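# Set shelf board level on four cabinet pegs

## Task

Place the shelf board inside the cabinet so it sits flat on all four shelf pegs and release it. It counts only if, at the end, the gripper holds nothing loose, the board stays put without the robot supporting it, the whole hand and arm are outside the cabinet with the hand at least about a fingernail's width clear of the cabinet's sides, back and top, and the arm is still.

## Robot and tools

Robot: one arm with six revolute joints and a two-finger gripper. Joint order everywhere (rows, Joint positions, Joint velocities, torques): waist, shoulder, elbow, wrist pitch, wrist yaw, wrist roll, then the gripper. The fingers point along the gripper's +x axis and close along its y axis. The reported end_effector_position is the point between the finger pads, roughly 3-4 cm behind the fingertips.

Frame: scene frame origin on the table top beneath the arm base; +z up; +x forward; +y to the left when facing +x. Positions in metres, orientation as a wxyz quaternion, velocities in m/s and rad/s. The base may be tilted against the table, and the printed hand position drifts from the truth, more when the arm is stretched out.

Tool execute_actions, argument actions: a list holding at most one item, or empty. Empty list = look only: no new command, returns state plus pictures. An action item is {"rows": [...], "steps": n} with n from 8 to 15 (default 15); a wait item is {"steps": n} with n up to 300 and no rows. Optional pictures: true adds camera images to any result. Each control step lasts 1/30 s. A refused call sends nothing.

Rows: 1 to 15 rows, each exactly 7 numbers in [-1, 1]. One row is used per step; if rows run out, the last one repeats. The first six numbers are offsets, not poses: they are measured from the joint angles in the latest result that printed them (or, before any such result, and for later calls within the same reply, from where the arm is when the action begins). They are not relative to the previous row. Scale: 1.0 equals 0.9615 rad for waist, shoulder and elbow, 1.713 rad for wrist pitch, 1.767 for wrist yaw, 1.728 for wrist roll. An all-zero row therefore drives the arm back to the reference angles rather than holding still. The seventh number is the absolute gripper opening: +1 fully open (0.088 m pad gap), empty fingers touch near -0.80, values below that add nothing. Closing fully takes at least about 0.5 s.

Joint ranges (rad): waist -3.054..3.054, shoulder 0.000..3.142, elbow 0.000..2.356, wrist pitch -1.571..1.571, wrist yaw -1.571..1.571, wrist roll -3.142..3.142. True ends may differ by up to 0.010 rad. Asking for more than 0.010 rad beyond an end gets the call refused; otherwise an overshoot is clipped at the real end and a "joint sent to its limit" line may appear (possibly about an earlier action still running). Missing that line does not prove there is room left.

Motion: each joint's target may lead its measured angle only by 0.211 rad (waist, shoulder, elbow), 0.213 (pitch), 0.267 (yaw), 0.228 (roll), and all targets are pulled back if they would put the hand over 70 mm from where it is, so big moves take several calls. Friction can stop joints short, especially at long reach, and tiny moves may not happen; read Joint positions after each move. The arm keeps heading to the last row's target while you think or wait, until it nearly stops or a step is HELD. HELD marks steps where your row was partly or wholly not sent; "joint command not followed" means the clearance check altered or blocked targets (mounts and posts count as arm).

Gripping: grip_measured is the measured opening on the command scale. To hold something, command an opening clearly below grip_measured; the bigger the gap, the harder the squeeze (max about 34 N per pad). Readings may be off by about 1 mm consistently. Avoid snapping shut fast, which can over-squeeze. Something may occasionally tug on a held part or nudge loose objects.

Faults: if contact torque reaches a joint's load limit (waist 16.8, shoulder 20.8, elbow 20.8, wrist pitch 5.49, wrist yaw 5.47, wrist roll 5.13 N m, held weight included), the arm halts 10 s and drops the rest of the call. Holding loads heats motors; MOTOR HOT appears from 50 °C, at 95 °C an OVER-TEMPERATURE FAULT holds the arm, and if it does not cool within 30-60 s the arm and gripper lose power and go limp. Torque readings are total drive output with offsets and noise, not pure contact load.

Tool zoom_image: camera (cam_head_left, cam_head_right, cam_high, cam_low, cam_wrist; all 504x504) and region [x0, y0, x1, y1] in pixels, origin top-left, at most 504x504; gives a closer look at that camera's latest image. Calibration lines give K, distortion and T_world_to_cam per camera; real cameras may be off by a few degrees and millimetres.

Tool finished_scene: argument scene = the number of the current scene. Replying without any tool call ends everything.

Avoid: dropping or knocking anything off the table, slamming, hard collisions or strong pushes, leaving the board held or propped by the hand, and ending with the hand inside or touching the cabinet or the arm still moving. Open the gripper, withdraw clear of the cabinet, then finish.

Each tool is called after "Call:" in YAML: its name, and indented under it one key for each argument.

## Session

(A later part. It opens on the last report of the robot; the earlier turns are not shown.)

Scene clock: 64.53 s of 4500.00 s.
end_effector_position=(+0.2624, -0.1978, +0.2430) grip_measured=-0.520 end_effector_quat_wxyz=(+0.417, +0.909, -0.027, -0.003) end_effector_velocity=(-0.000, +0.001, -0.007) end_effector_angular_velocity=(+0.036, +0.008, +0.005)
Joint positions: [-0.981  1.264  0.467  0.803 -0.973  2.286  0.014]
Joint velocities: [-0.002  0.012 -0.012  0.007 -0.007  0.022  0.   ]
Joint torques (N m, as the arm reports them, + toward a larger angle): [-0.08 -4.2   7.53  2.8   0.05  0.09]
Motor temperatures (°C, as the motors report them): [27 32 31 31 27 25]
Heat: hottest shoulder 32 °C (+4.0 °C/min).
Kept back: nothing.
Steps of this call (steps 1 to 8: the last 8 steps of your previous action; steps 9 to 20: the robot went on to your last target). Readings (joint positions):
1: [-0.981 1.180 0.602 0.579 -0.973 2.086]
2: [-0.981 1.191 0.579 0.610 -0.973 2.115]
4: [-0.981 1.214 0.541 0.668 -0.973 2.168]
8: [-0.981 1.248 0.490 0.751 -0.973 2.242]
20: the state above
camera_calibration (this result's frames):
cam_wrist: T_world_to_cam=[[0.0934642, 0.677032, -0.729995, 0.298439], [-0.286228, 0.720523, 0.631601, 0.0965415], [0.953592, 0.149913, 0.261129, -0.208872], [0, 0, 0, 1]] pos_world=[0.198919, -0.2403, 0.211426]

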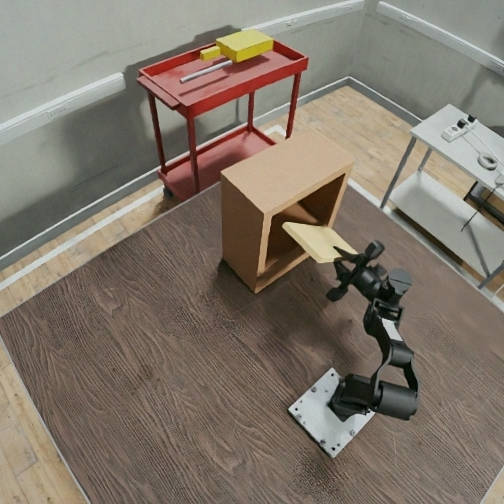

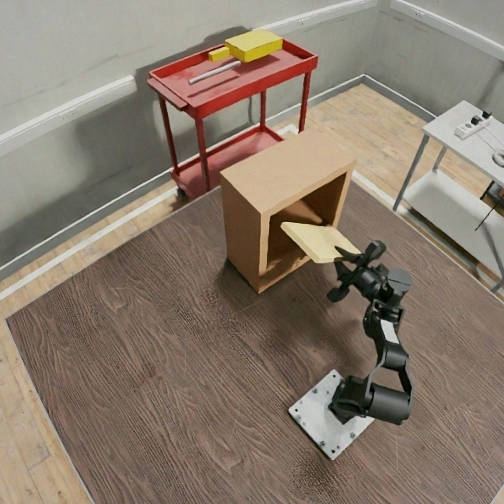

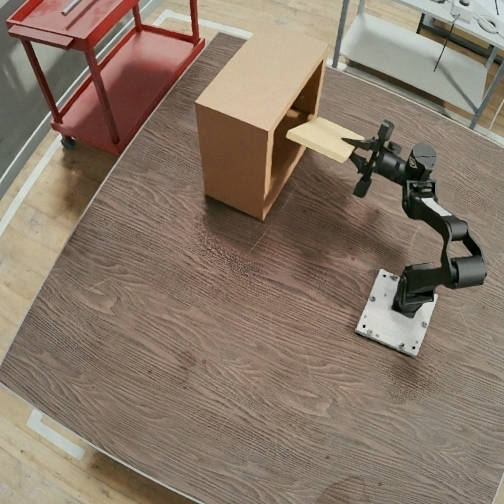

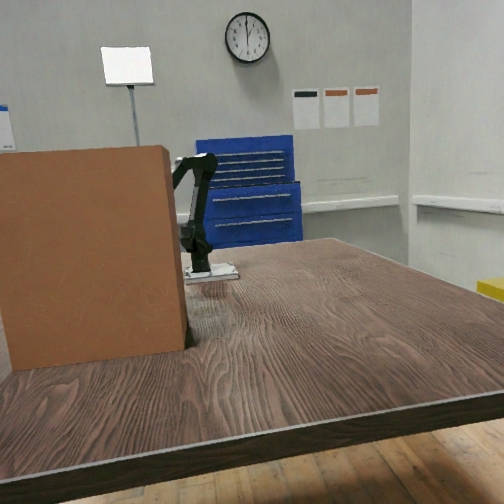

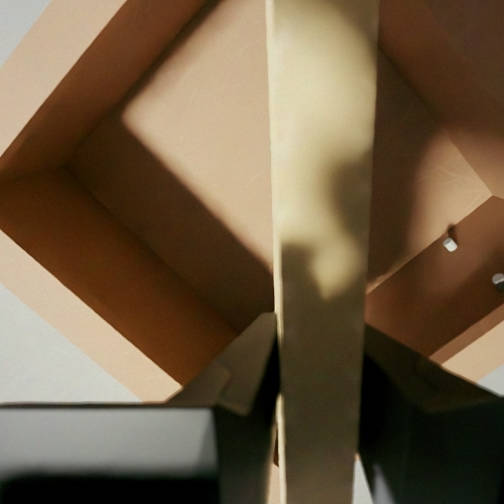

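Call:
zoom_image:
  camera: "cam_wrist"
  region: [0, 0, 252, 252]

Call:
zoom_image:
  camera: "cam_wrist"
  region: [0, 200, 252, 452]

Call:
zoom_image:
  camera: "cam_wrist"
  region: [344, 170, 504, 410]

Call:
zoom_image:
  camera: "cam_wrist"
  region: [334, 0, 504, 210]

Region (0, 0, 252, 252) of cam_wrist's 504x504 image, scaled by 2.000, with more detail than that image has.

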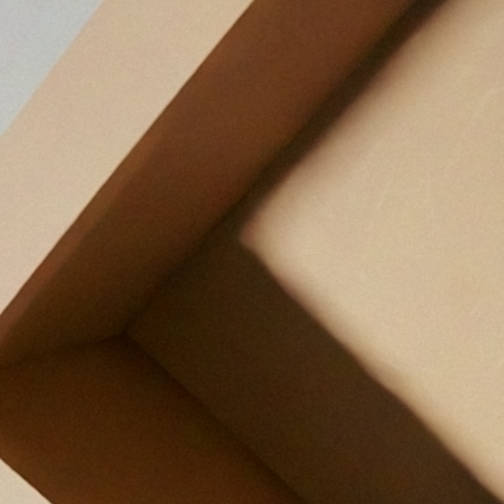

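Region (0, 200, 252, 452) of cam_wrist's 504x504 image, scaled by 2.000, with more detail than that image has.

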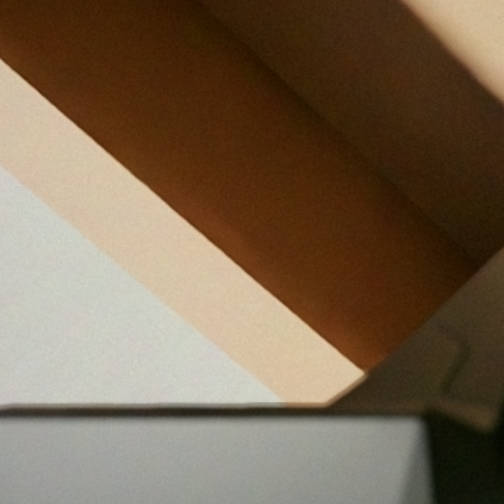

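Region (344, 170, 504, 410) of cam_wrist's 504x504 image, scaled by 2.100, with more detail than that image has.

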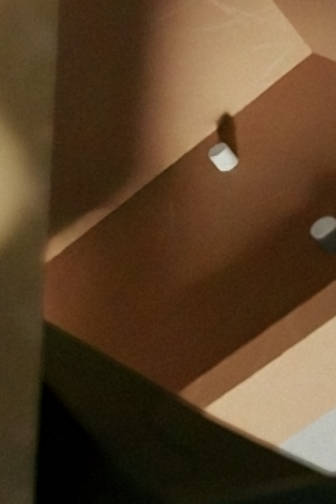

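Region (334, 0, 504, 210) of cam_wrist's 504x504 image, scaled by 2.400, with more detail than that image has; it fills the left 408 columns of this view, and the rest is white.

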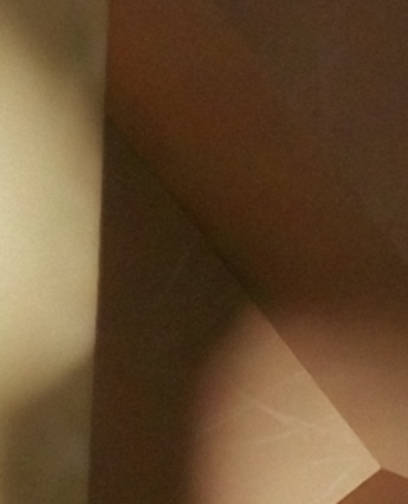

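Call:
execute_actions:
  actions: []

Scene clock: 67.90 s of 4500.00 s.
end_effector_position=(+0.2623, -0.1977, +0.2424) grip_measured=-0.520 end_effector_quat_wxyz=(+0.415, +0.909, -0.027, -0.004) end_effector_velocity=(-0.002, +0.002, -0.001) end_effector_angular_velocity=(-0.016, +0.005, +0.014)
Joint positions: [-0.981  1.265  0.465  0.805 -0.973  2.288  0.014]
Joint velocities: [-0.007 -0.002 -0.002 -0.007 -0.022 -0.022 -0.   ]
Joint torques (N m, as the arm reports them, + toward a larger angle): [-0.06 -4.1   7.59  2.82  0.02  0.09]
Motor temperatures (°C, as the motors report them): [27 32 31 32 27 25]
Heat: hottest shoulder 32 °C (+3.0 °C/min).
Kept back: nothing.
Steps of this call (steps 1 to 15: the robot went on to your last target; steps 16 to 101: nothing new was sent). Readings (joint positions):
1: [-0.981 1.264 0.466 0.803 -0.973 2.287]
2: [-0.981 1.264 0.466 0.803 -0.973 2.287]
4: [-0.981 1.265 0.465 0.804 -0.973 2.287]
8: [-0.981 1.265 0.465 0.805 -0.973 2.288]
101: the state above
The arm was judged still, so your last target was given up. Only a new action makes it travel on or press farther. Fingers that are still opening or closing keep moving.
camera_calibration (this result's frames):
cam_wrist: T_world_to_cam=[[0.093232, 0.679178, -0.728029, 0.297888], [-0.286087, 0.718652, 0.633793, 0.0959429], [0.953657, 0.14919, 0.261305, -0.208863], [0, 0, 0, 1]] pos_world=[0.198859, -0.240108, 0.21064]

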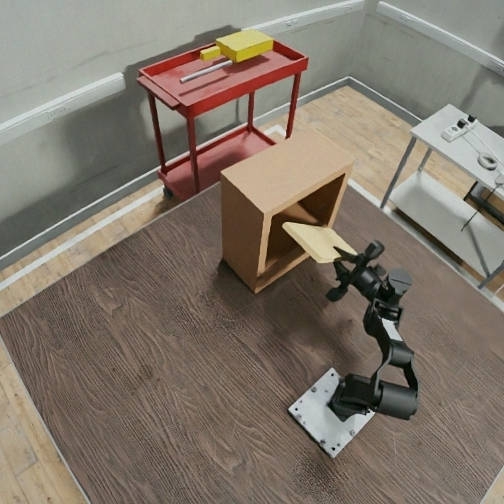

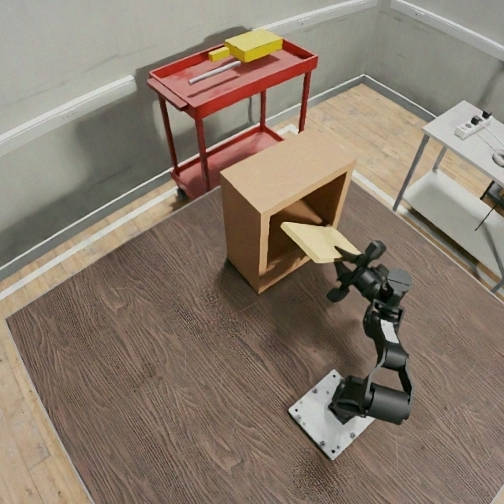

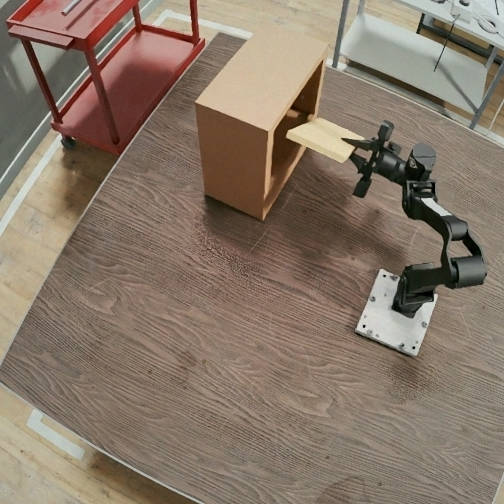

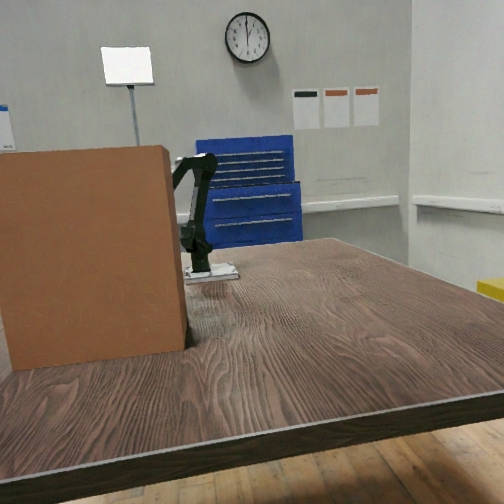

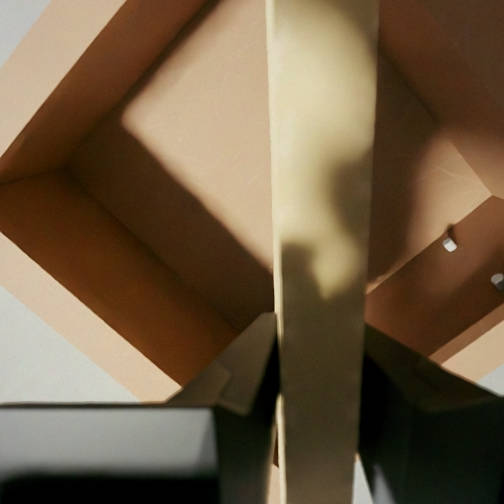

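Call:
execute_actions:
  actions:
    - {"rows": [[0.0060,0.0035,0.0151,0.0051,0.0033,0,-0.9],[0.0191,0.0132,0.0329,0.0074,0.0097,0,-0.9],[0.0358,0.0283,0.0508,0.0092,0.0188,0,-0.9],[0.0570,0.0476,0.0658,0.0114,0.0302,0,-0.9],[0.0811,0.0703,0.0838,0.0138,0.0432,0,-0.9],[0.1071,0.0953,0.1039,0.0164,0.0573,0,-0.9],[0.1336,0.1216,0.1255,0.0190,0.0716,0,-0.9],[0.1596,0.1484,0.1479,0.0215,0.0857,0,-0.9],[0.1841,0.1746,0.1702,0.0238,0.0990,0,-0.9],[0.2065,0.1993,0.1916,0.0258,0.1112,0,-0.9],[0.2260,0.2215,0.2113,0.0275,0.1218,0,-0.9],[0.2420,0.2404,0.2282,0.0288,0.1305,0,-0.9],[0.2541,0.2551,0.2414,0.0298,0.1371,0,-0.9],[0.2618,0.2646,0.2501,0.0304,0.1413,0,-0.9],[0.2645,0.2679,0.2531,0.0306,0.1428,0,-0.9]], "steps": 15}

Call:
execute_actions:
  actions:
    - {"steps": 20}
  pictures: true

Scene clock: 78.03 s of 4500.00 s.
end_effector_position=(+0.2804, -0.2017, +0.2429) grip_measured=-0.520 end_effector_quat_wxyz=(+0.413, +0.910, -0.029, -0.006) end_effector_velocity=(+0.181, -0.028, +0.027) end_effector_angular_velocity=(-0.044, -0.014, +0.014)
Joint positions: [-0.922  1.323  0.507  0.815 -0.909  2.288  0.014]
Joint velocities: [ 0.564  0.535  0.466  0.095  0.549 -0.022 -0.   ]
Joint torques (N m, as the arm reports them, + toward a larger angle): [ 0.73 -4.43 10.04  2.92  0.09 -0.02]
Motor temperatures (°C, as the motors report them): [27 31 31 34 27 25]
Heat: hottest wrist pitch 34 °C (+4.1 °C/min).
Steps of this call (steps 1 to 297: nothing new was sent; steps 298 to 304: the first 7 steps of this action). Readings (joint positions):
298: [-0.981 1.267 0.464 0.805 -0.973 2.288]
299: [-0.980 1.268 0.464 0.806 -0.971 2.288]
301: [-0.967 1.279 0.472 0.807 -0.956 2.288]
304: the state above

Scene clock: 78.70 s of 4500.00 s.
end_effector_position=(+0.3492, -0.2064, +0.2470) grip_measured=-0.520 end_effector_quat_wxyz=(+0.415, +0.910, -0.027, -0.003) end_effector_velocity=(+0.003, +0.002, +0.003) end_effector_angular_velocity=(-0.001, -0.009, +0.015)
Joint positions: [-0.732  1.523  0.682  0.845 -0.725  2.288  0.014]
Joint velocities: [ 0.007  0.007  0.012  0.007 -0.007  0.007 -0.   ]
Joint torques (N m, as the arm reports them, + toward a larger angle): [ 0.43 -6.27  9.78  3.08  0.09 -0.05]
Motor temperatures (°C, as the motors report them): [27 31 31 34 27 25]
Heat: hottest wrist pitch 34 °C (+4.0 °C/min).
Kept back: nothing.
Steps of this call (steps 1 to 8: the last 8 steps of your previous action; steps 9 to 20: the robot went on to your last target). Readings (joint positions):
1: [-0.902 1.342 0.524 0.819 -0.890 2.288]
2: [-0.881 1.363 0.542 0.822 -0.869 2.288]
4: [-0.839 1.406 0.581 0.830 -0.828 2.288]
8: [-0.769 1.481 0.647 0.839 -0.764 2.288]
20: the state above
camera_calibration (this result's frames):
cam_wrist: T_world_to_cam=[[0.0933889, 0.680169, -0.727082, 0.298983], [-0.286751, 0.717705, 0.634565, 0.123922], [0.953442, 0.14923, 0.262065, -0.291662], [0, 0, 0, 1]] pos_world=[0.285696, -0.248774, 0.215183]

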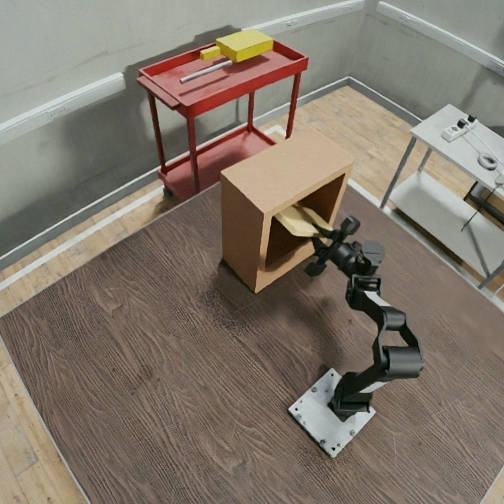

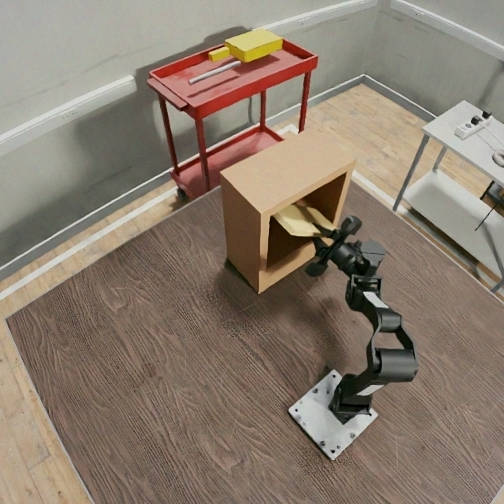

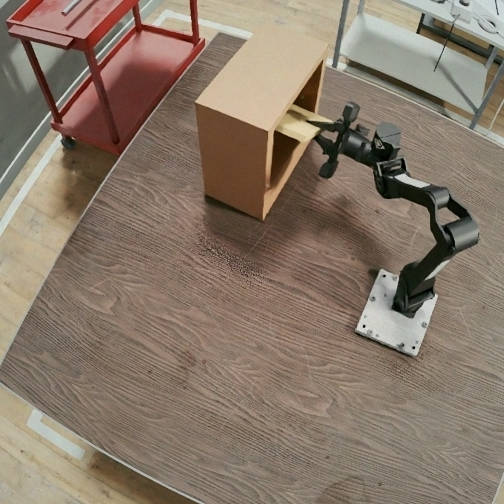

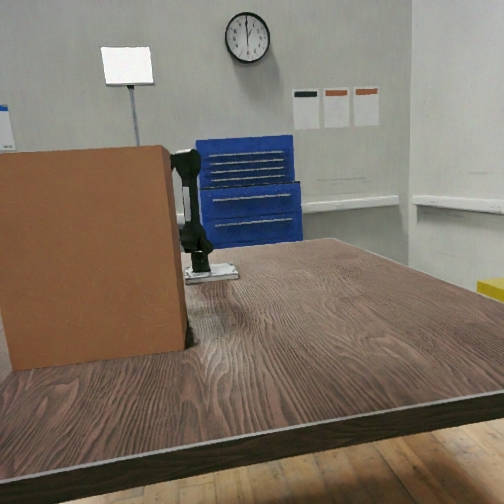

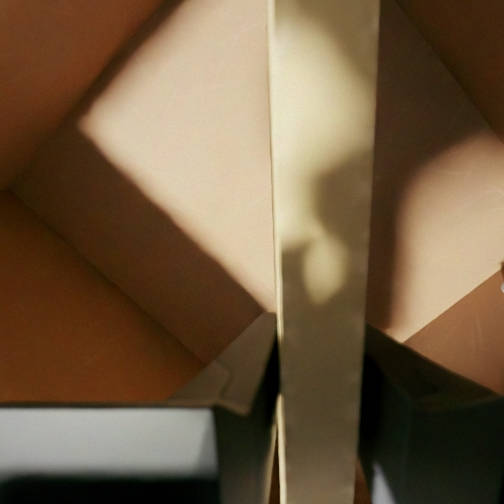

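Call:
zoom_image:
  camera: "cam_wrist"
  region: [0, 0, 252, 252]

Call:
zoom_image:
  camera: "cam_wrist"
  region: [336, 200, 504, 368]

Region (0, 0, 252, 252) of cam_wrist's 504x504 image, scaled by 2.000, with more detail than that image has.

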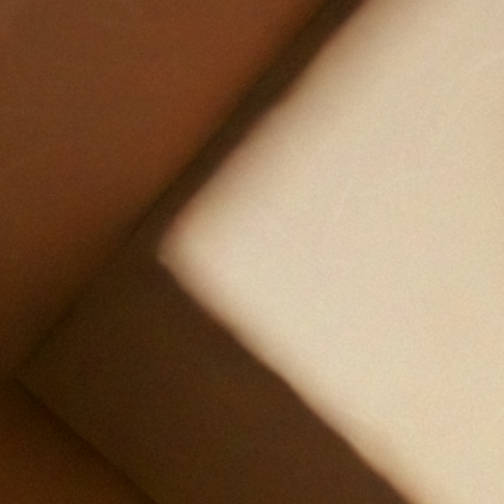

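Region (336, 200, 504, 368) of cam_wrist's 504x504 image, scaled by 3.000, with more detail than that image has.

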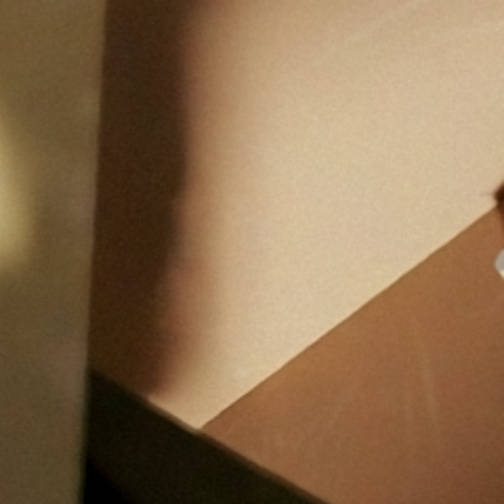

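Call:
execute_actions:
  actions:
    - {"rows": [[0.0076,0.0029,0.0309,0.0071,0.0036,0,-0.9],[0.0142,0.0111,0.0388,0.0073,0.0071,0,-0.9],[0.0242,0.0237,0.0511,0.0076,0.0126,0,-0.9],[0.0369,0.0400,0.0674,0.0077,0.0195,0,-0.9],[0.0513,0.0591,0.0869,0.0076,0.0274,0,-0.9],[0.0668,0.0802,0.1090,0.0071,0.0358,0,-0.9],[0.0825,0.1026,0.1331,0.0062,0.0443,0,-0.9],[0.0979,0.1253,0.1582,0.0049,0.0527,0,-0.9],[0.1124,0.1477,0.1836,0.0032,0.0606,0,-0.9],[0.1256,0.1688,0.2081,0.0012,0.0678,0,-0.9],[0.1369,0.1879,0.2308,-0.0009,0.0740,0,-0.9],[0.1463,0.2042,0.2506,-0.0029,0.0790,0,-0.9],[0.1533,0.2168,0.2661,-0.0046,0.0829,0,-0.9],[0.1578,0.2250,0.2762,-0.0058,0.0853,0,-0.9],[0.1593,0.2279,0.2799,-0.0062,0.0861,0,-0.9]], "steps": 15}

Call:
execute_actions:
  actions:
    - {"steps": 22}
  pictures: true

Scene clock: 85.10 s of 4500.00 s.
end_effector_position=(+0.3654, -0.2086, +0.2483) grip_measured=-0.520 end_effector_quat_wxyz=(+0.415, +0.909, -0.030, -0.003) end_effector_velocity=(+0.156, -0.010, +0.009) end_effector_angular_velocity=(+0.001, -0.011, +0.000)
Joint positions: [-0.697  1.571  0.732  0.846 -0.685  2.288  0.014]
Joint velocities: [ 0.33   0.452  0.471 -0.007  0.33   0.007 -0.   ]
Joint torques (N m, as the arm reports them, + toward a larger angle): [ 0.78 -6.42 10.13  3.06  0.11 -0.04]
Motor temperatures (°C, as the motors report them): [27 31 32 36 27 25]
Heat: hottest wrist pitch 36 °C (+6.1 °C/min).
Steps of this call (steps 1 to 15: the robot went on to your last target; steps 16 to 185: nothing new was sent; steps 186 to 192: the first 7 steps of this action). Readings (joint positions):
186: [-0.730 1.526 0.684 0.845 -0.723 2.288]
187: [-0.730 1.527 0.686 0.845 -0.721 2.288]
189: [-0.723 1.536 0.695 0.845 -0.712 2.288]
192: the state above

Scene clock: 85.83 s of 4500.00 s.
end_effector_position=(+0.4257, -0.2101, +0.2497) grip_measured=-0.520 end_effector_quat_wxyz=(+0.415, +0.909, -0.028, -0.002) end_effector_velocity=(+0.003, +0.004, -0.001) end_effector_angular_velocity=(-0.024, -0.001, +0.014)
Joint positions: [-0.584  1.743  0.925  0.824 -0.576  2.288  0.014]
Joint velocities: [ 0.007  0.007  0.002  0.007 -0.007 -0.022 -0.   ]
Joint torques (N m, as the arm reports them, + toward a larger angle): [ 0.38 -8.37 10.18  3.    0.06 -0.01]
Motor temperatures (°C, as the motors report them): [27 32 32 36 27 25]
Heat: hottest wrist pitch 36 °C (+6.1 °C/min).
Kept back: nothing.
Steps of this call (steps 1 to 8: the last 8 steps of your previous action; steps 9 to 22: the robot went on to your last target). Readings (joint positions):
1: [-0.686 1.588 0.749 0.846 -0.673 2.288]
2: [-0.673 1.605 0.768 0.845 -0.661 2.288]
4: [-0.647 1.643 0.810 0.842 -0.637 2.288]
8: [-0.604 1.708 0.883 0.831 -0.599 2.288]
22: the state above
camera_calibration (this result's frames):
cam_wrist: T_world_to_cam=[[0.0950197, 0.679517, -0.72748, 0.295631], [-0.288159, 0.718275, 0.633281, 0.147889], [0.952856, 0.149456, 0.26406, -0.36505], [0, 0, 0, 1]] pos_world=[0.362365, -0.252553, 0.217805]

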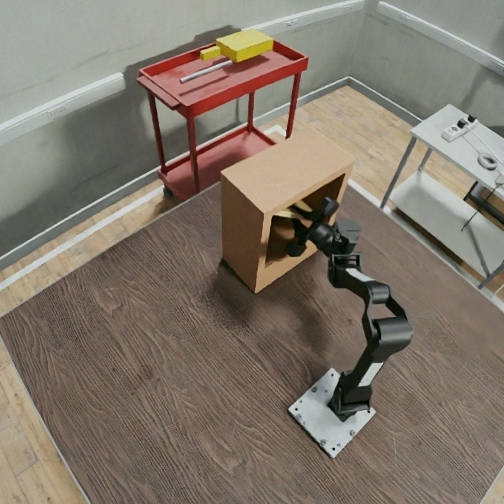

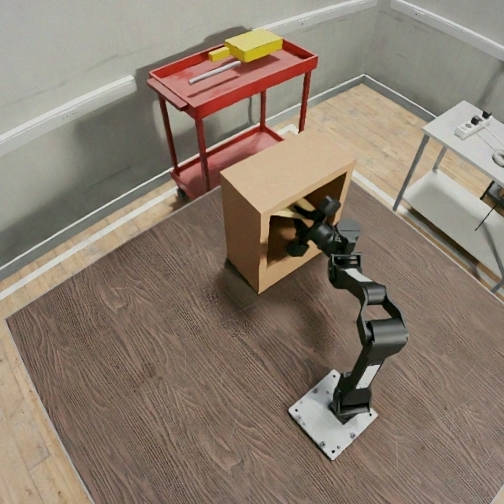

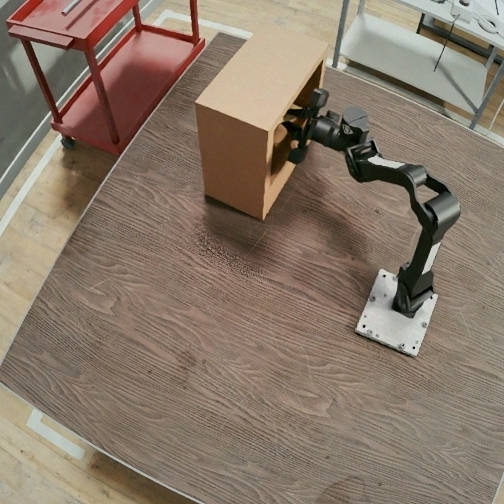

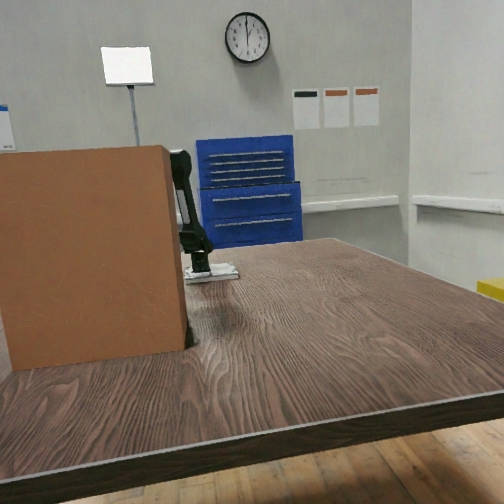

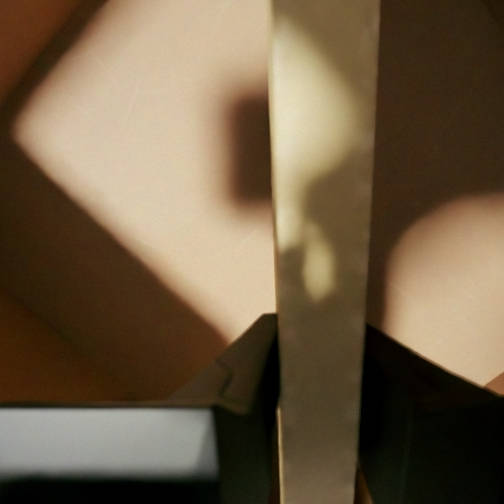

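Call:
zoom_image:
  camera: "cam_head_left"
  region: [240, 150, 380, 290]

Call:
zoom_image:
  camera: "cam_high"
  region: [240, 40, 400, 200]

Region (240, 150, 380, 290) of cam_head_left's 504x504 image, scaled by 3.600, with more detail than that image has.

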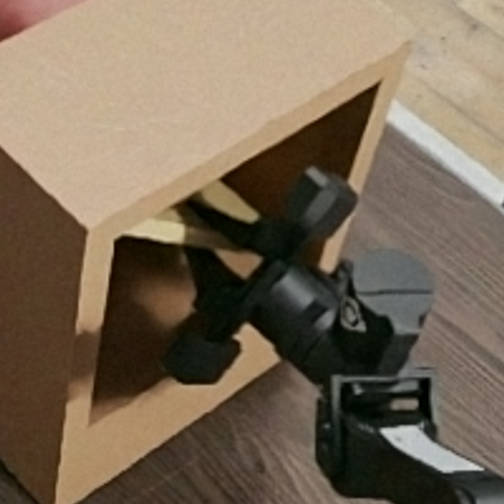

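Region (240, 40, 400, 200) of cam_high's 504x504 image, scaled by 3.150, with more detail than that image has.

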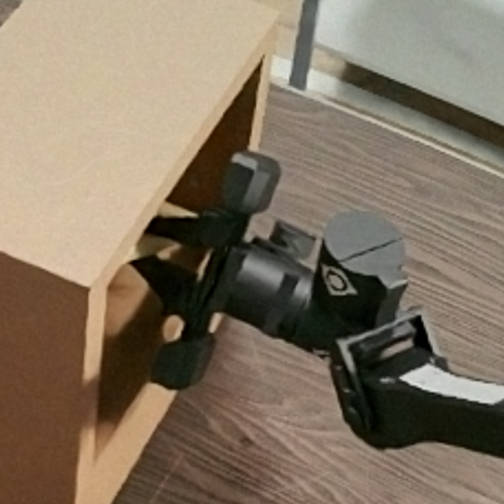

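Call:
execute_actions:
  actions:
    - {"rows": [[0.0031,-0.004,0.023,0.0075,0.0006,-0.0031,-0.9],[0.0031,-0.005,0.022,0.008,0.0006,-0.0117,-0.9],[0.0031,-0.0062,0.0208,0.0085,0.0006,-0.0251,-0.9],[0.0031,-0.0062,0.0208,0.0085,0.0006,-0.0423,-0.9],[0.0031,-0.0062,0.0208,0.0085,0.0006,-0.0626,-0.9],[0.0031,-0.0062,0.0208,0.0085,0.0006,-0.0849,-0.9],[0.0031,-0.0062,0.0208,0.0085,0.0006,-0.1086,-0.9],[0.0031,-0.0062,0.0208,0.0085,0.0006,-0.1327,-0.9],[0.0031,-0.0062,0.0208,0.0085,0.0006,-0.1564,-0.9],[0.0031,-0.0062,0.0208,0.0085,0.0006,-0.1787,-0.9],[0.0031,-0.0062,0.0208,0.0085,0.0006,-0.1990,-0.9],[0.0031,-0.0062,0.0208,0.0085,0.0006,-0.2162,-0.9],[0.0031,-0.0062,0.0208,0.0085,0.0006,-0.2296,-0.9],[0.0031,-0.0062,0.0208,0.0085,0.0006,-0.2382,-0.9],[0.0031,-0.0062,0.0208,0.0085,0.0006,-0.2413,-0.9]], "steps": 15}

Call:
execute_actions:
  actions:
    - {"steps": 18}
  pictures: true

Scene clock: 87.17 s of 4500.00 s.
end_effector_position=(+0.4261, -0.2101, +0.2494) grip_measured=-0.520 end_effector_quat_wxyz=(+0.456, +0.890, -0.027, -0.004) end_effector_velocity=(-0.002, +0.001, +0.004) end_effector_angular_velocity=(-0.863, +0.035, -0.011)
Joint positions: [-0.583  1.745  0.926  0.825 -0.575  2.197  0.014]
Joint velocities: [-0.002 -0.007 -0.002  0.007 -0.007 -0.857  0.   ]
Joint torques (N m, as the arm reports them, + toward a larger angle): [ 0.2  -8.8   9.45  3.31  0.05 -0.14]
Motor temperatures (°C, as the motors report them): [27 32 32 36 27 25]
Heat: hottest wrist pitch 36 °C (+6.0 °C/min).
Steps of this call (steps 1 to 15: the robot went on to your last target; steps 16 to 33: nothing new was sent; steps 34 to 40: the first 7 steps of this action). Readings (joint positions):
34: [-0.583 1.745 0.926 0.824 -0.575 2.288]
35: [-0.583 1.745 0.926 0.824 -0.575 2.286]
37: [-0.583 1.745 0.926 0.824 -0.575 2.266]
40: the state above

Scene clock: 87.77 s of 4500.00 s.
end_effector_position=(+0.4261, -0.2101, +0.2497) grip_measured=-0.520 end_effector_quat_wxyz=(+0.591, +0.806, -0.027, -0.008) end_effector_velocity=(-0.000, +0.000, -0.001) end_effector_angular_velocity=(-0.047, +0.009, -0.006)
Joint positions: [-0.583  1.745  0.926  0.826 -0.575  1.88   0.014]
Joint velocities: [ 0.002 -0.002 -0.002 -0.007  0.007 -0.051  0.   ]
Joint torques (N m, as the arm reports them, + toward a larger angle): [ 0.38 -8.86  9.37  3.29  0.03 -0.17]
Motor temperatures (°C, as the motors report them): [27 32 32 36 27 25]
Heat: hottest wrist pitch 36 °C (+6.1 °C/min).
Kept back: nothing.
Steps of this call (steps 1 to 8: the last 8 steps of your previous action; steps 9 to 18: the robot went on to your last target). Readings (joint positions):
1: [-0.583 1.745 0.926 0.825 -0.575 2.167]
2: [-0.583 1.745 0.926 0.825 -0.575 2.134]
4: [-0.583 1.745 0.926 0.826 -0.575 2.065]
8: [-0.583 1.745 0.926 0.826 -0.575 1.949]
18: the state above
camera_calibration (this result's frames):
cam_wrist: T_world_to_cam=[[0.0815684, 0.333689, -0.939148, 0.281439], [-0.271879, 0.914, 0.30114, 0.265119], [0.958868, 0.230771, 0.165277, -0.326227], [0, 0, 0, 1]] pos_world=[0.361932, -0.260948, 0.238392]

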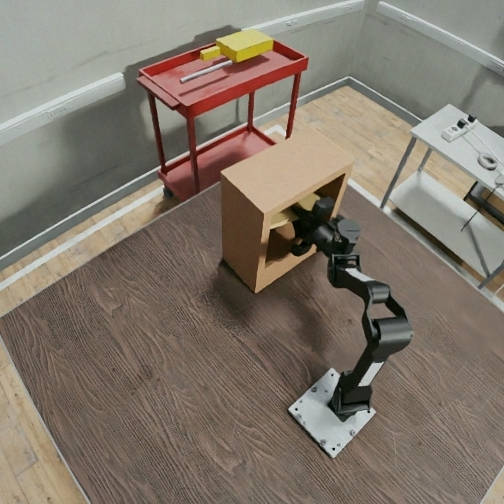

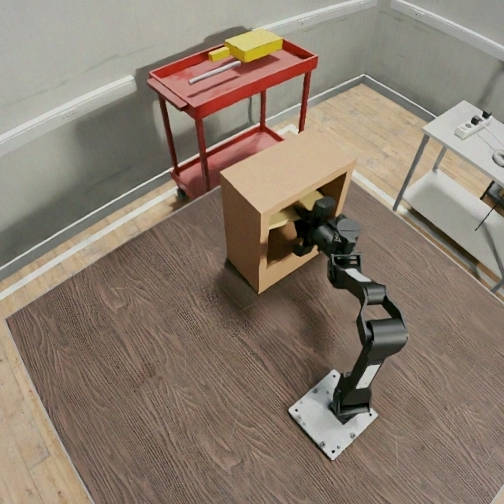

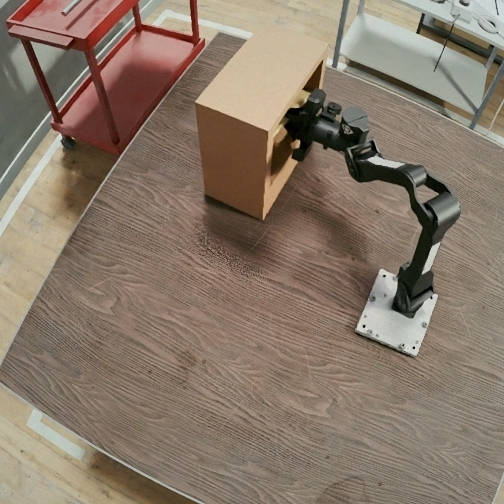

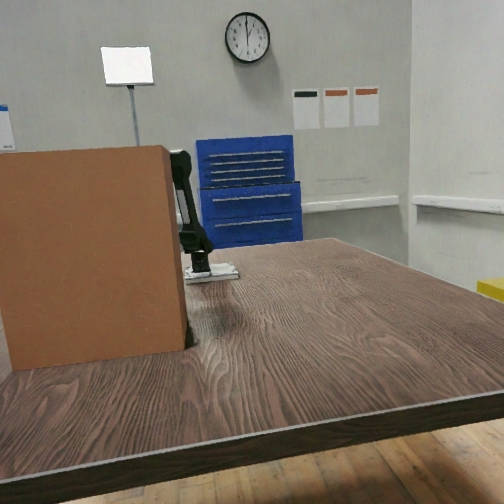

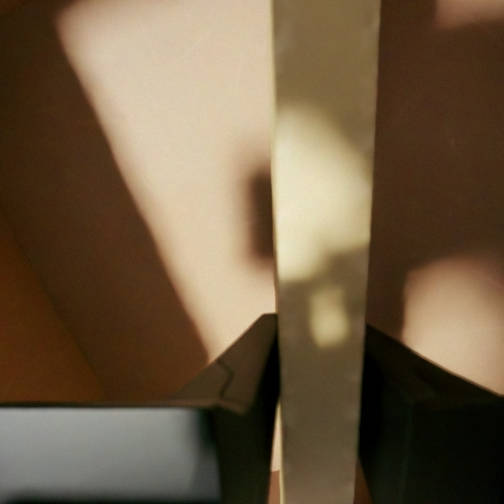

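Call:
execute_actions:
  actions:
    - {"rows": [[0.0021,-0.0083,0.0198,0.0074,0,-0.0075,-0.9],[0.0021,-0.0083,0.0198,0.0074,0,-0.0138,-0.9],[0.0021,-0.0083,0.0198,0.0074,0,-0.0236,-0.9],[0.0021,-0.0083,0.0198,0.0074,0,-0.0362,-0.9],[0.0021,-0.0083,0.0198,0.0074,0,-0.0510,-0.9],[0.0021,-0.0083,0.0198,0.0074,0,-0.0674,-0.9],[0.0021,-0.0083,0.0198,0.0074,0,-0.0847,-0.9],[0.0021,-0.0083,0.0198,0.0074,0,-0.1024,-0.9],[0.0021,-0.0083,0.0198,0.0074,0,-0.1197,-0.9],[0.0021,-0.0083,0.0198,0.0074,0,-0.1361,-0.9],[0.0021,-0.0083,0.0198,0.0074,0,-0.1509,-0.9],[0.0021,-0.0083,0.0198,0.0074,0,-0.1635,-0.9],[0.0021,-0.0083,0.0198,0.0074,0,-0.1733,-0.9],[0.0021,-0.0083,0.0198,0.0074,0,-0.1796,-0.9],[0.0021,-0.0083,0.0198,0.0074,0,-0.1819,-0.9]], "steps": 15}

Call:
execute_actions:
  actions:
    - {"steps": 20}
  pictures: true

Scene clock: 88.63 s of 4500.00 s.
end_effector_position=(+0.4264, -0.2093, +0.2497) grip_measured=-0.520 end_effector_quat_wxyz=(+0.620, +0.784, -0.025, -0.007) end_effector_velocity=(+0.002, +0.016, -0.001) end_effector_angular_velocity=(-0.619, +0.036, +0.076)
Joint positions: [-0.582  1.745  0.926  0.826 -0.578  1.807  0.014]
Joint velocities: [ 0.007 -0.002 -0.002 -0.007 -0.081 -0.623 -0.   ]
Joint torques (N m, as the arm reports them, + toward a larger angle): [ 0.21 -8.94  9.37  3.29  0.18 -0.21]
Motor temperatures (°C, as the motors report them): [27 32 32 37 27 25]
Heat: hottest wrist pitch 37 °C (+7.0 °C/min).
Steps of this call (steps 1 to 19: the robot went on to your last target; steps 20 to 26: the first 7 steps of this action). Readings (joint positions):
20: [-0.583 1.745 0.926 0.826 -0.575 1.874]
21: [-0.583 1.745 0.926 0.826 -0.575 1.871]
23: [-0.583 1.745 0.926 0.826 -0.575 1.855]
26: the state above

Scene clock: 89.30 s of 4500.00 s.
end_effector_position=(+0.4271, -0.2077, +0.2495) grip_measured=-0.520 end_effector_quat_wxyz=(+0.708, +0.706, -0.022, -0.009) end_effector_velocity=(-0.001, +0.001, -0.003) end_effector_angular_velocity=(-0.030, +0.012, +0.004)
Joint positions: [-0.579  1.745  0.926  0.825 -0.58   1.572  0.014]
Joint velocities: [-0.002 -0.002 -0.007 -0.007 -0.007 -0.037  0.   ]
Joint torques (N m, as the arm reports them, + toward a larger angle): [-0.16 -8.93  9.36  3.34  0.17 -0.21]
Motor temperatures (°C, as the motors report them): [27 32 33 37 27 25]
Heat: hottest wrist pitch 37 °C (+8.0 °C/min).
Kept back: nothing.
Steps of this call (steps 1 to 8: the last 8 steps of your previous action; steps 9 to 20: the robot went on to your last target). Readings (joint positions):
1: [-0.582 1.745 0.926 0.826 -0.580 1.784]
2: [-0.581 1.745 0.926 0.825 -0.581 1.760]
4: [-0.581 1.745 0.926 0.824 -0.582 1.709]
8: [-0.579 1.745 0.926 0.825 -0.582 1.624]
20: the state above
camera_calibration (this result's frames):
cam_wrist: T_world_to_cam=[[0.0660762, 0.0341778, -0.997229, 0.239326], [-0.272466, 0.96205, 0.0149186, 0.344879], [0.959894, 0.270725, 0.0728808, -0.296719], [0, 0, 0, 1]] pos_world=[0.362973, -0.259642, 0.255143]

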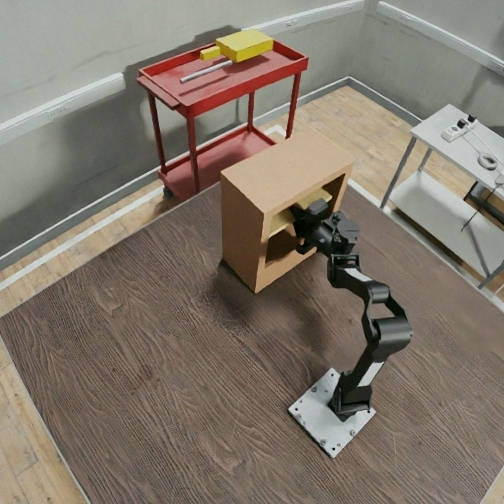

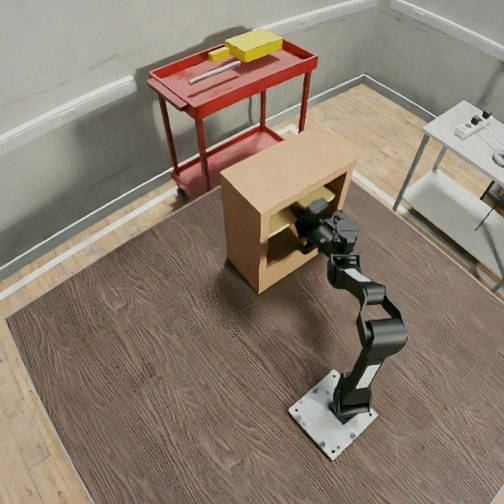

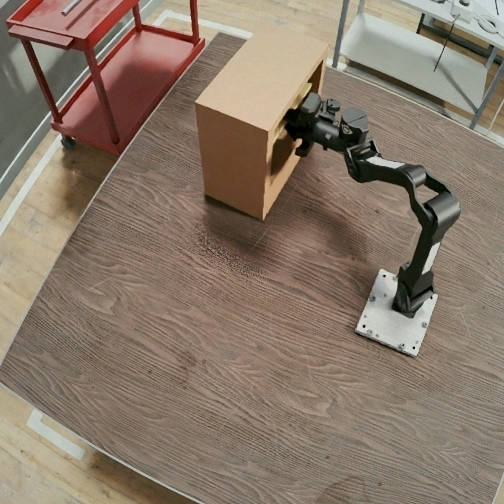

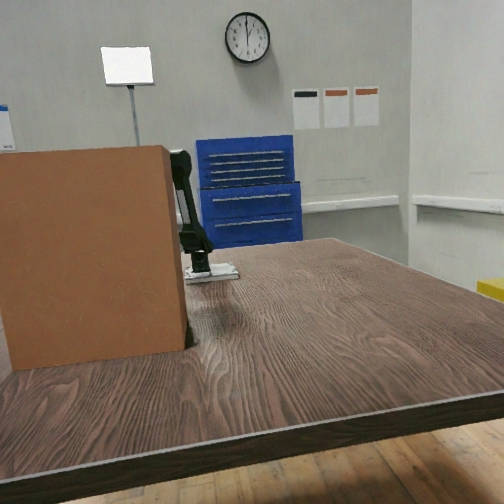

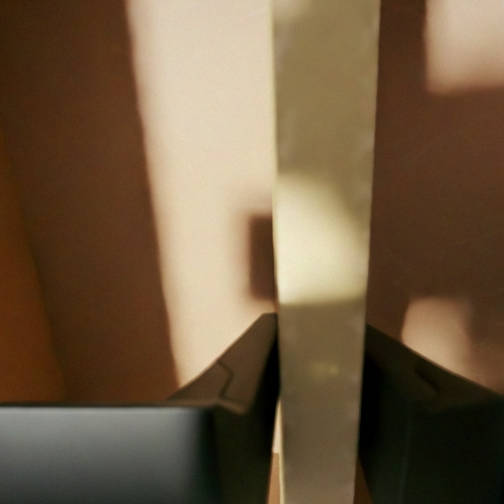

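Call:
zoom_image:
  camera: "cam_head_left"
  region: [255, 160, 365, 270]

Call:
zoom_image:
  camera: "cam_head_right"
  region: [255, 160, 365, 270]

Region (255, 160, 365, 270) of cam_head_left's 504x504 image, scaled by 4.582, with more detail than that image has.

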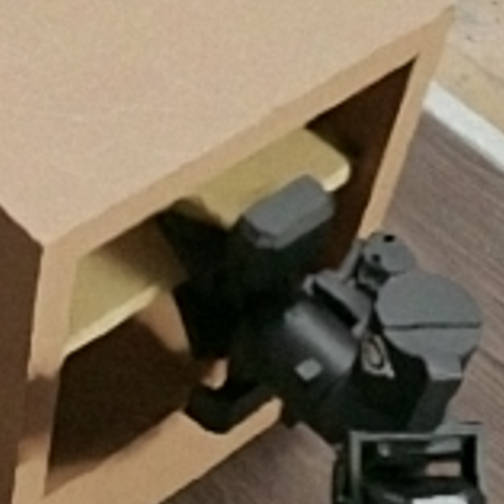

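Region (255, 160, 365, 270) of cam_head_right's 504x504 image, scaled by 4.582, with more detail than that image has.

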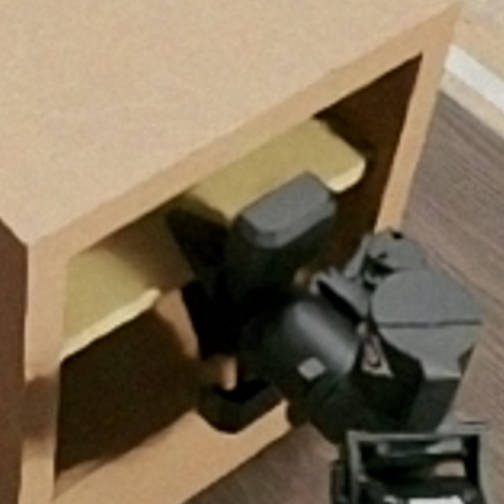

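Call:
execute_actions:
  actions:
    - {"rows": [[0.003,-0.0047,0.0110,0.0096,0.002,-0.0017,-0.9],[0.006,0.0018,0.0026,0.0145,0.002,-0.0017,-0.9],[0.008,0.0098,-0.0058,0.0220,0.002,-0.0017,-0.9],[0.0097,0.0190,-0.0137,0.0316,0.0024,-0.0017,-0.9],[0.0097,0.0300,-0.0227,0.0429,0.0028,-0.0017,-0.9],[0.0097,0.0425,-0.0323,0.0554,0.0031,-0.0017,-0.9],[0.0097,0.0561,-0.0419,0.0685,0.0034,-0.0017,-0.9],[0.0097,0.0704,-0.0513,0.0818,0.0037,-0.0017,-0.9],[0.0097,0.0848,-0.0599,0.0949,0.0039,-0.0017,-0.9],[0.0097,0.0987,-0.0677,0.1071,0.0041,-0.0017,-0.9],[0.0097,0.1117,-0.0744,0.1182,0.0041,-0.0017,-0.9],[0.0097,0.1229,-0.0798,0.1276,0.0041,-0.0017,-0.9],[0.0097,0.1318,-0.0838,0.1349,0.0041,-0.0017,-0.9],[0.0097,0.1376,-0.0864,0.1396,0.0041,-0.0017,-0.9],[0.0097,0.1397,-0.0873,0.1413,0.0041,-0.0017,-0.9]], "steps": 15}

Call:
execute_actions:
  actions:
    - {"steps": 22}
  pictures: true

Scene clock: 93.57 s of 4500.00 s.
end_effector_position=(+0.4277, -0.2067, +0.2449) grip_measured=-0.520 end_effector_quat_wxyz=(+0.713, +0.701, -0.027, -0.002) end_effector_velocity=(+0.003, +0.012, -0.081) end_effector_angular_velocity=(-0.064, -0.057, +0.028)
Joint positions: [-0.576  1.765  0.91   0.882 -0.578  1.569  0.014]
Joint velocities: [ 0.022  0.217 -0.188  0.476 -0.007 -0.022 -0.   ]
Joint torques (N m, as the arm reports them, + toward a larger angle): [ 0.44 -7.25  6.99  2.9   0.16 -0.03]
Motor temperatures (°C, as the motors report them): [27 33 33 38 27 25]
Heat: hottest wrist pitch 38 °C (+8.0 °C/min).
Steps of this call (steps 1 to 15: the robot went on to your last target; steps 16 to 121: nothing new was sent; steps 122 to 128: the first 7 steps of this action). Readings (joint positions):
122: [-0.579 1.745 0.926 0.826 -0.580 1.569]
123: [-0.579 1.745 0.926 0.827 -0.580 1.569]
125: [-0.578 1.750 0.923 0.842 -0.579 1.569]
128: the state above

Scene clock: 94.30 s of 4500.00 s.
end_effector_position=(+0.4276, -0.2060, +0.1966) grip_measured=-0.520 end_effector_quat_wxyz=(+0.708, +0.706, -0.023, -0.010) end_effector_velocity=(-0.001, +0.001, -0.003) end_effector_angular_velocity=(-0.015, +0.011, -0.005)
Joint positions: [-0.574  1.882  0.835  1.052 -0.57   1.571  0.014]
Joint velocities: [ 0.002 -0.002 -0.007 -0.007  0.007 -0.022  0.   ]
Joint torques (N m, as the arm reports them, + toward a larger angle): [ 0.41 -8.58  7.18  3.32 -0.05 -0.1 ]
Motor temperatures (°C, as the motors report them): [27 33 33 38 27 25]
Heat: hottest wrist pitch 38 °C (+8.2 °C/min).
Kept back: nothing.
Steps of this call (steps 1 to 8: the last 8 steps of your previous action; steps 9 to 22: the robot went on to your last target). Readings (joint positions):
1: [-0.575 1.773 0.903 0.898 -0.578 1.569]
2: [-0.575 1.784 0.895 0.916 -0.578 1.569]
4: [-0.574 1.809 0.879 0.952 -0.577 1.569]
8: [-0.574 1.859 0.848 1.010 -0.572 1.571]
22: the state above
camera_calibration (this result's frames):
cam_wrist: T_world_to_cam=[[0.0659365, 0.033429, -0.997264, 0.186428], [-0.267677, 0.963398, 0.0145957, 0.342523], [0.96125, 0.265982, 0.0724713, -0.295272], [0, 0, 0, 1]] pos_world=[0.363224, -0.257681, 0.202318]

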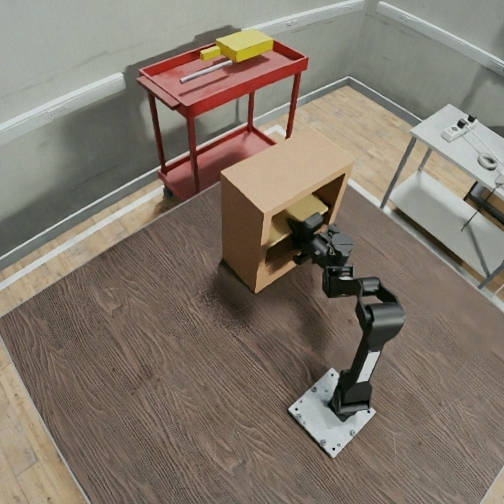

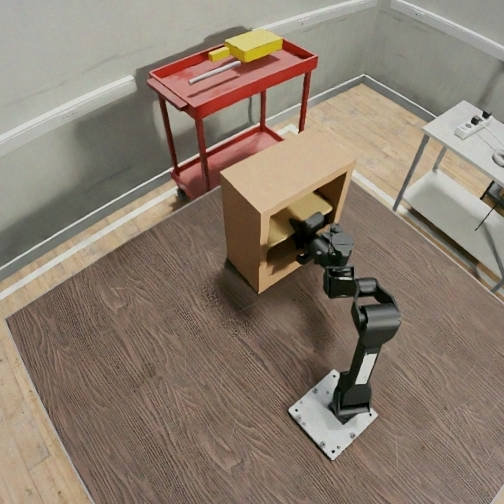

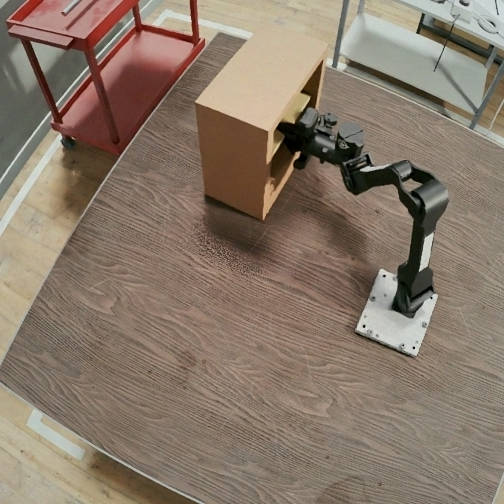

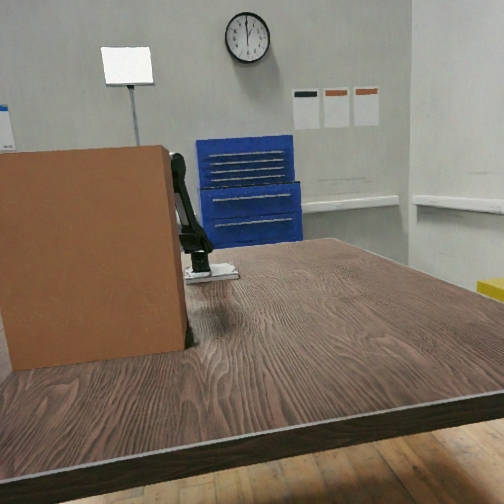

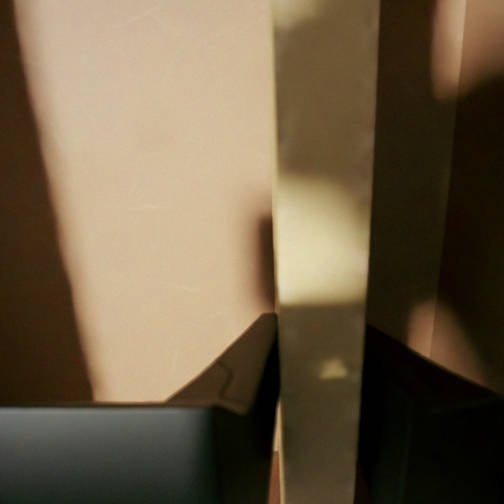

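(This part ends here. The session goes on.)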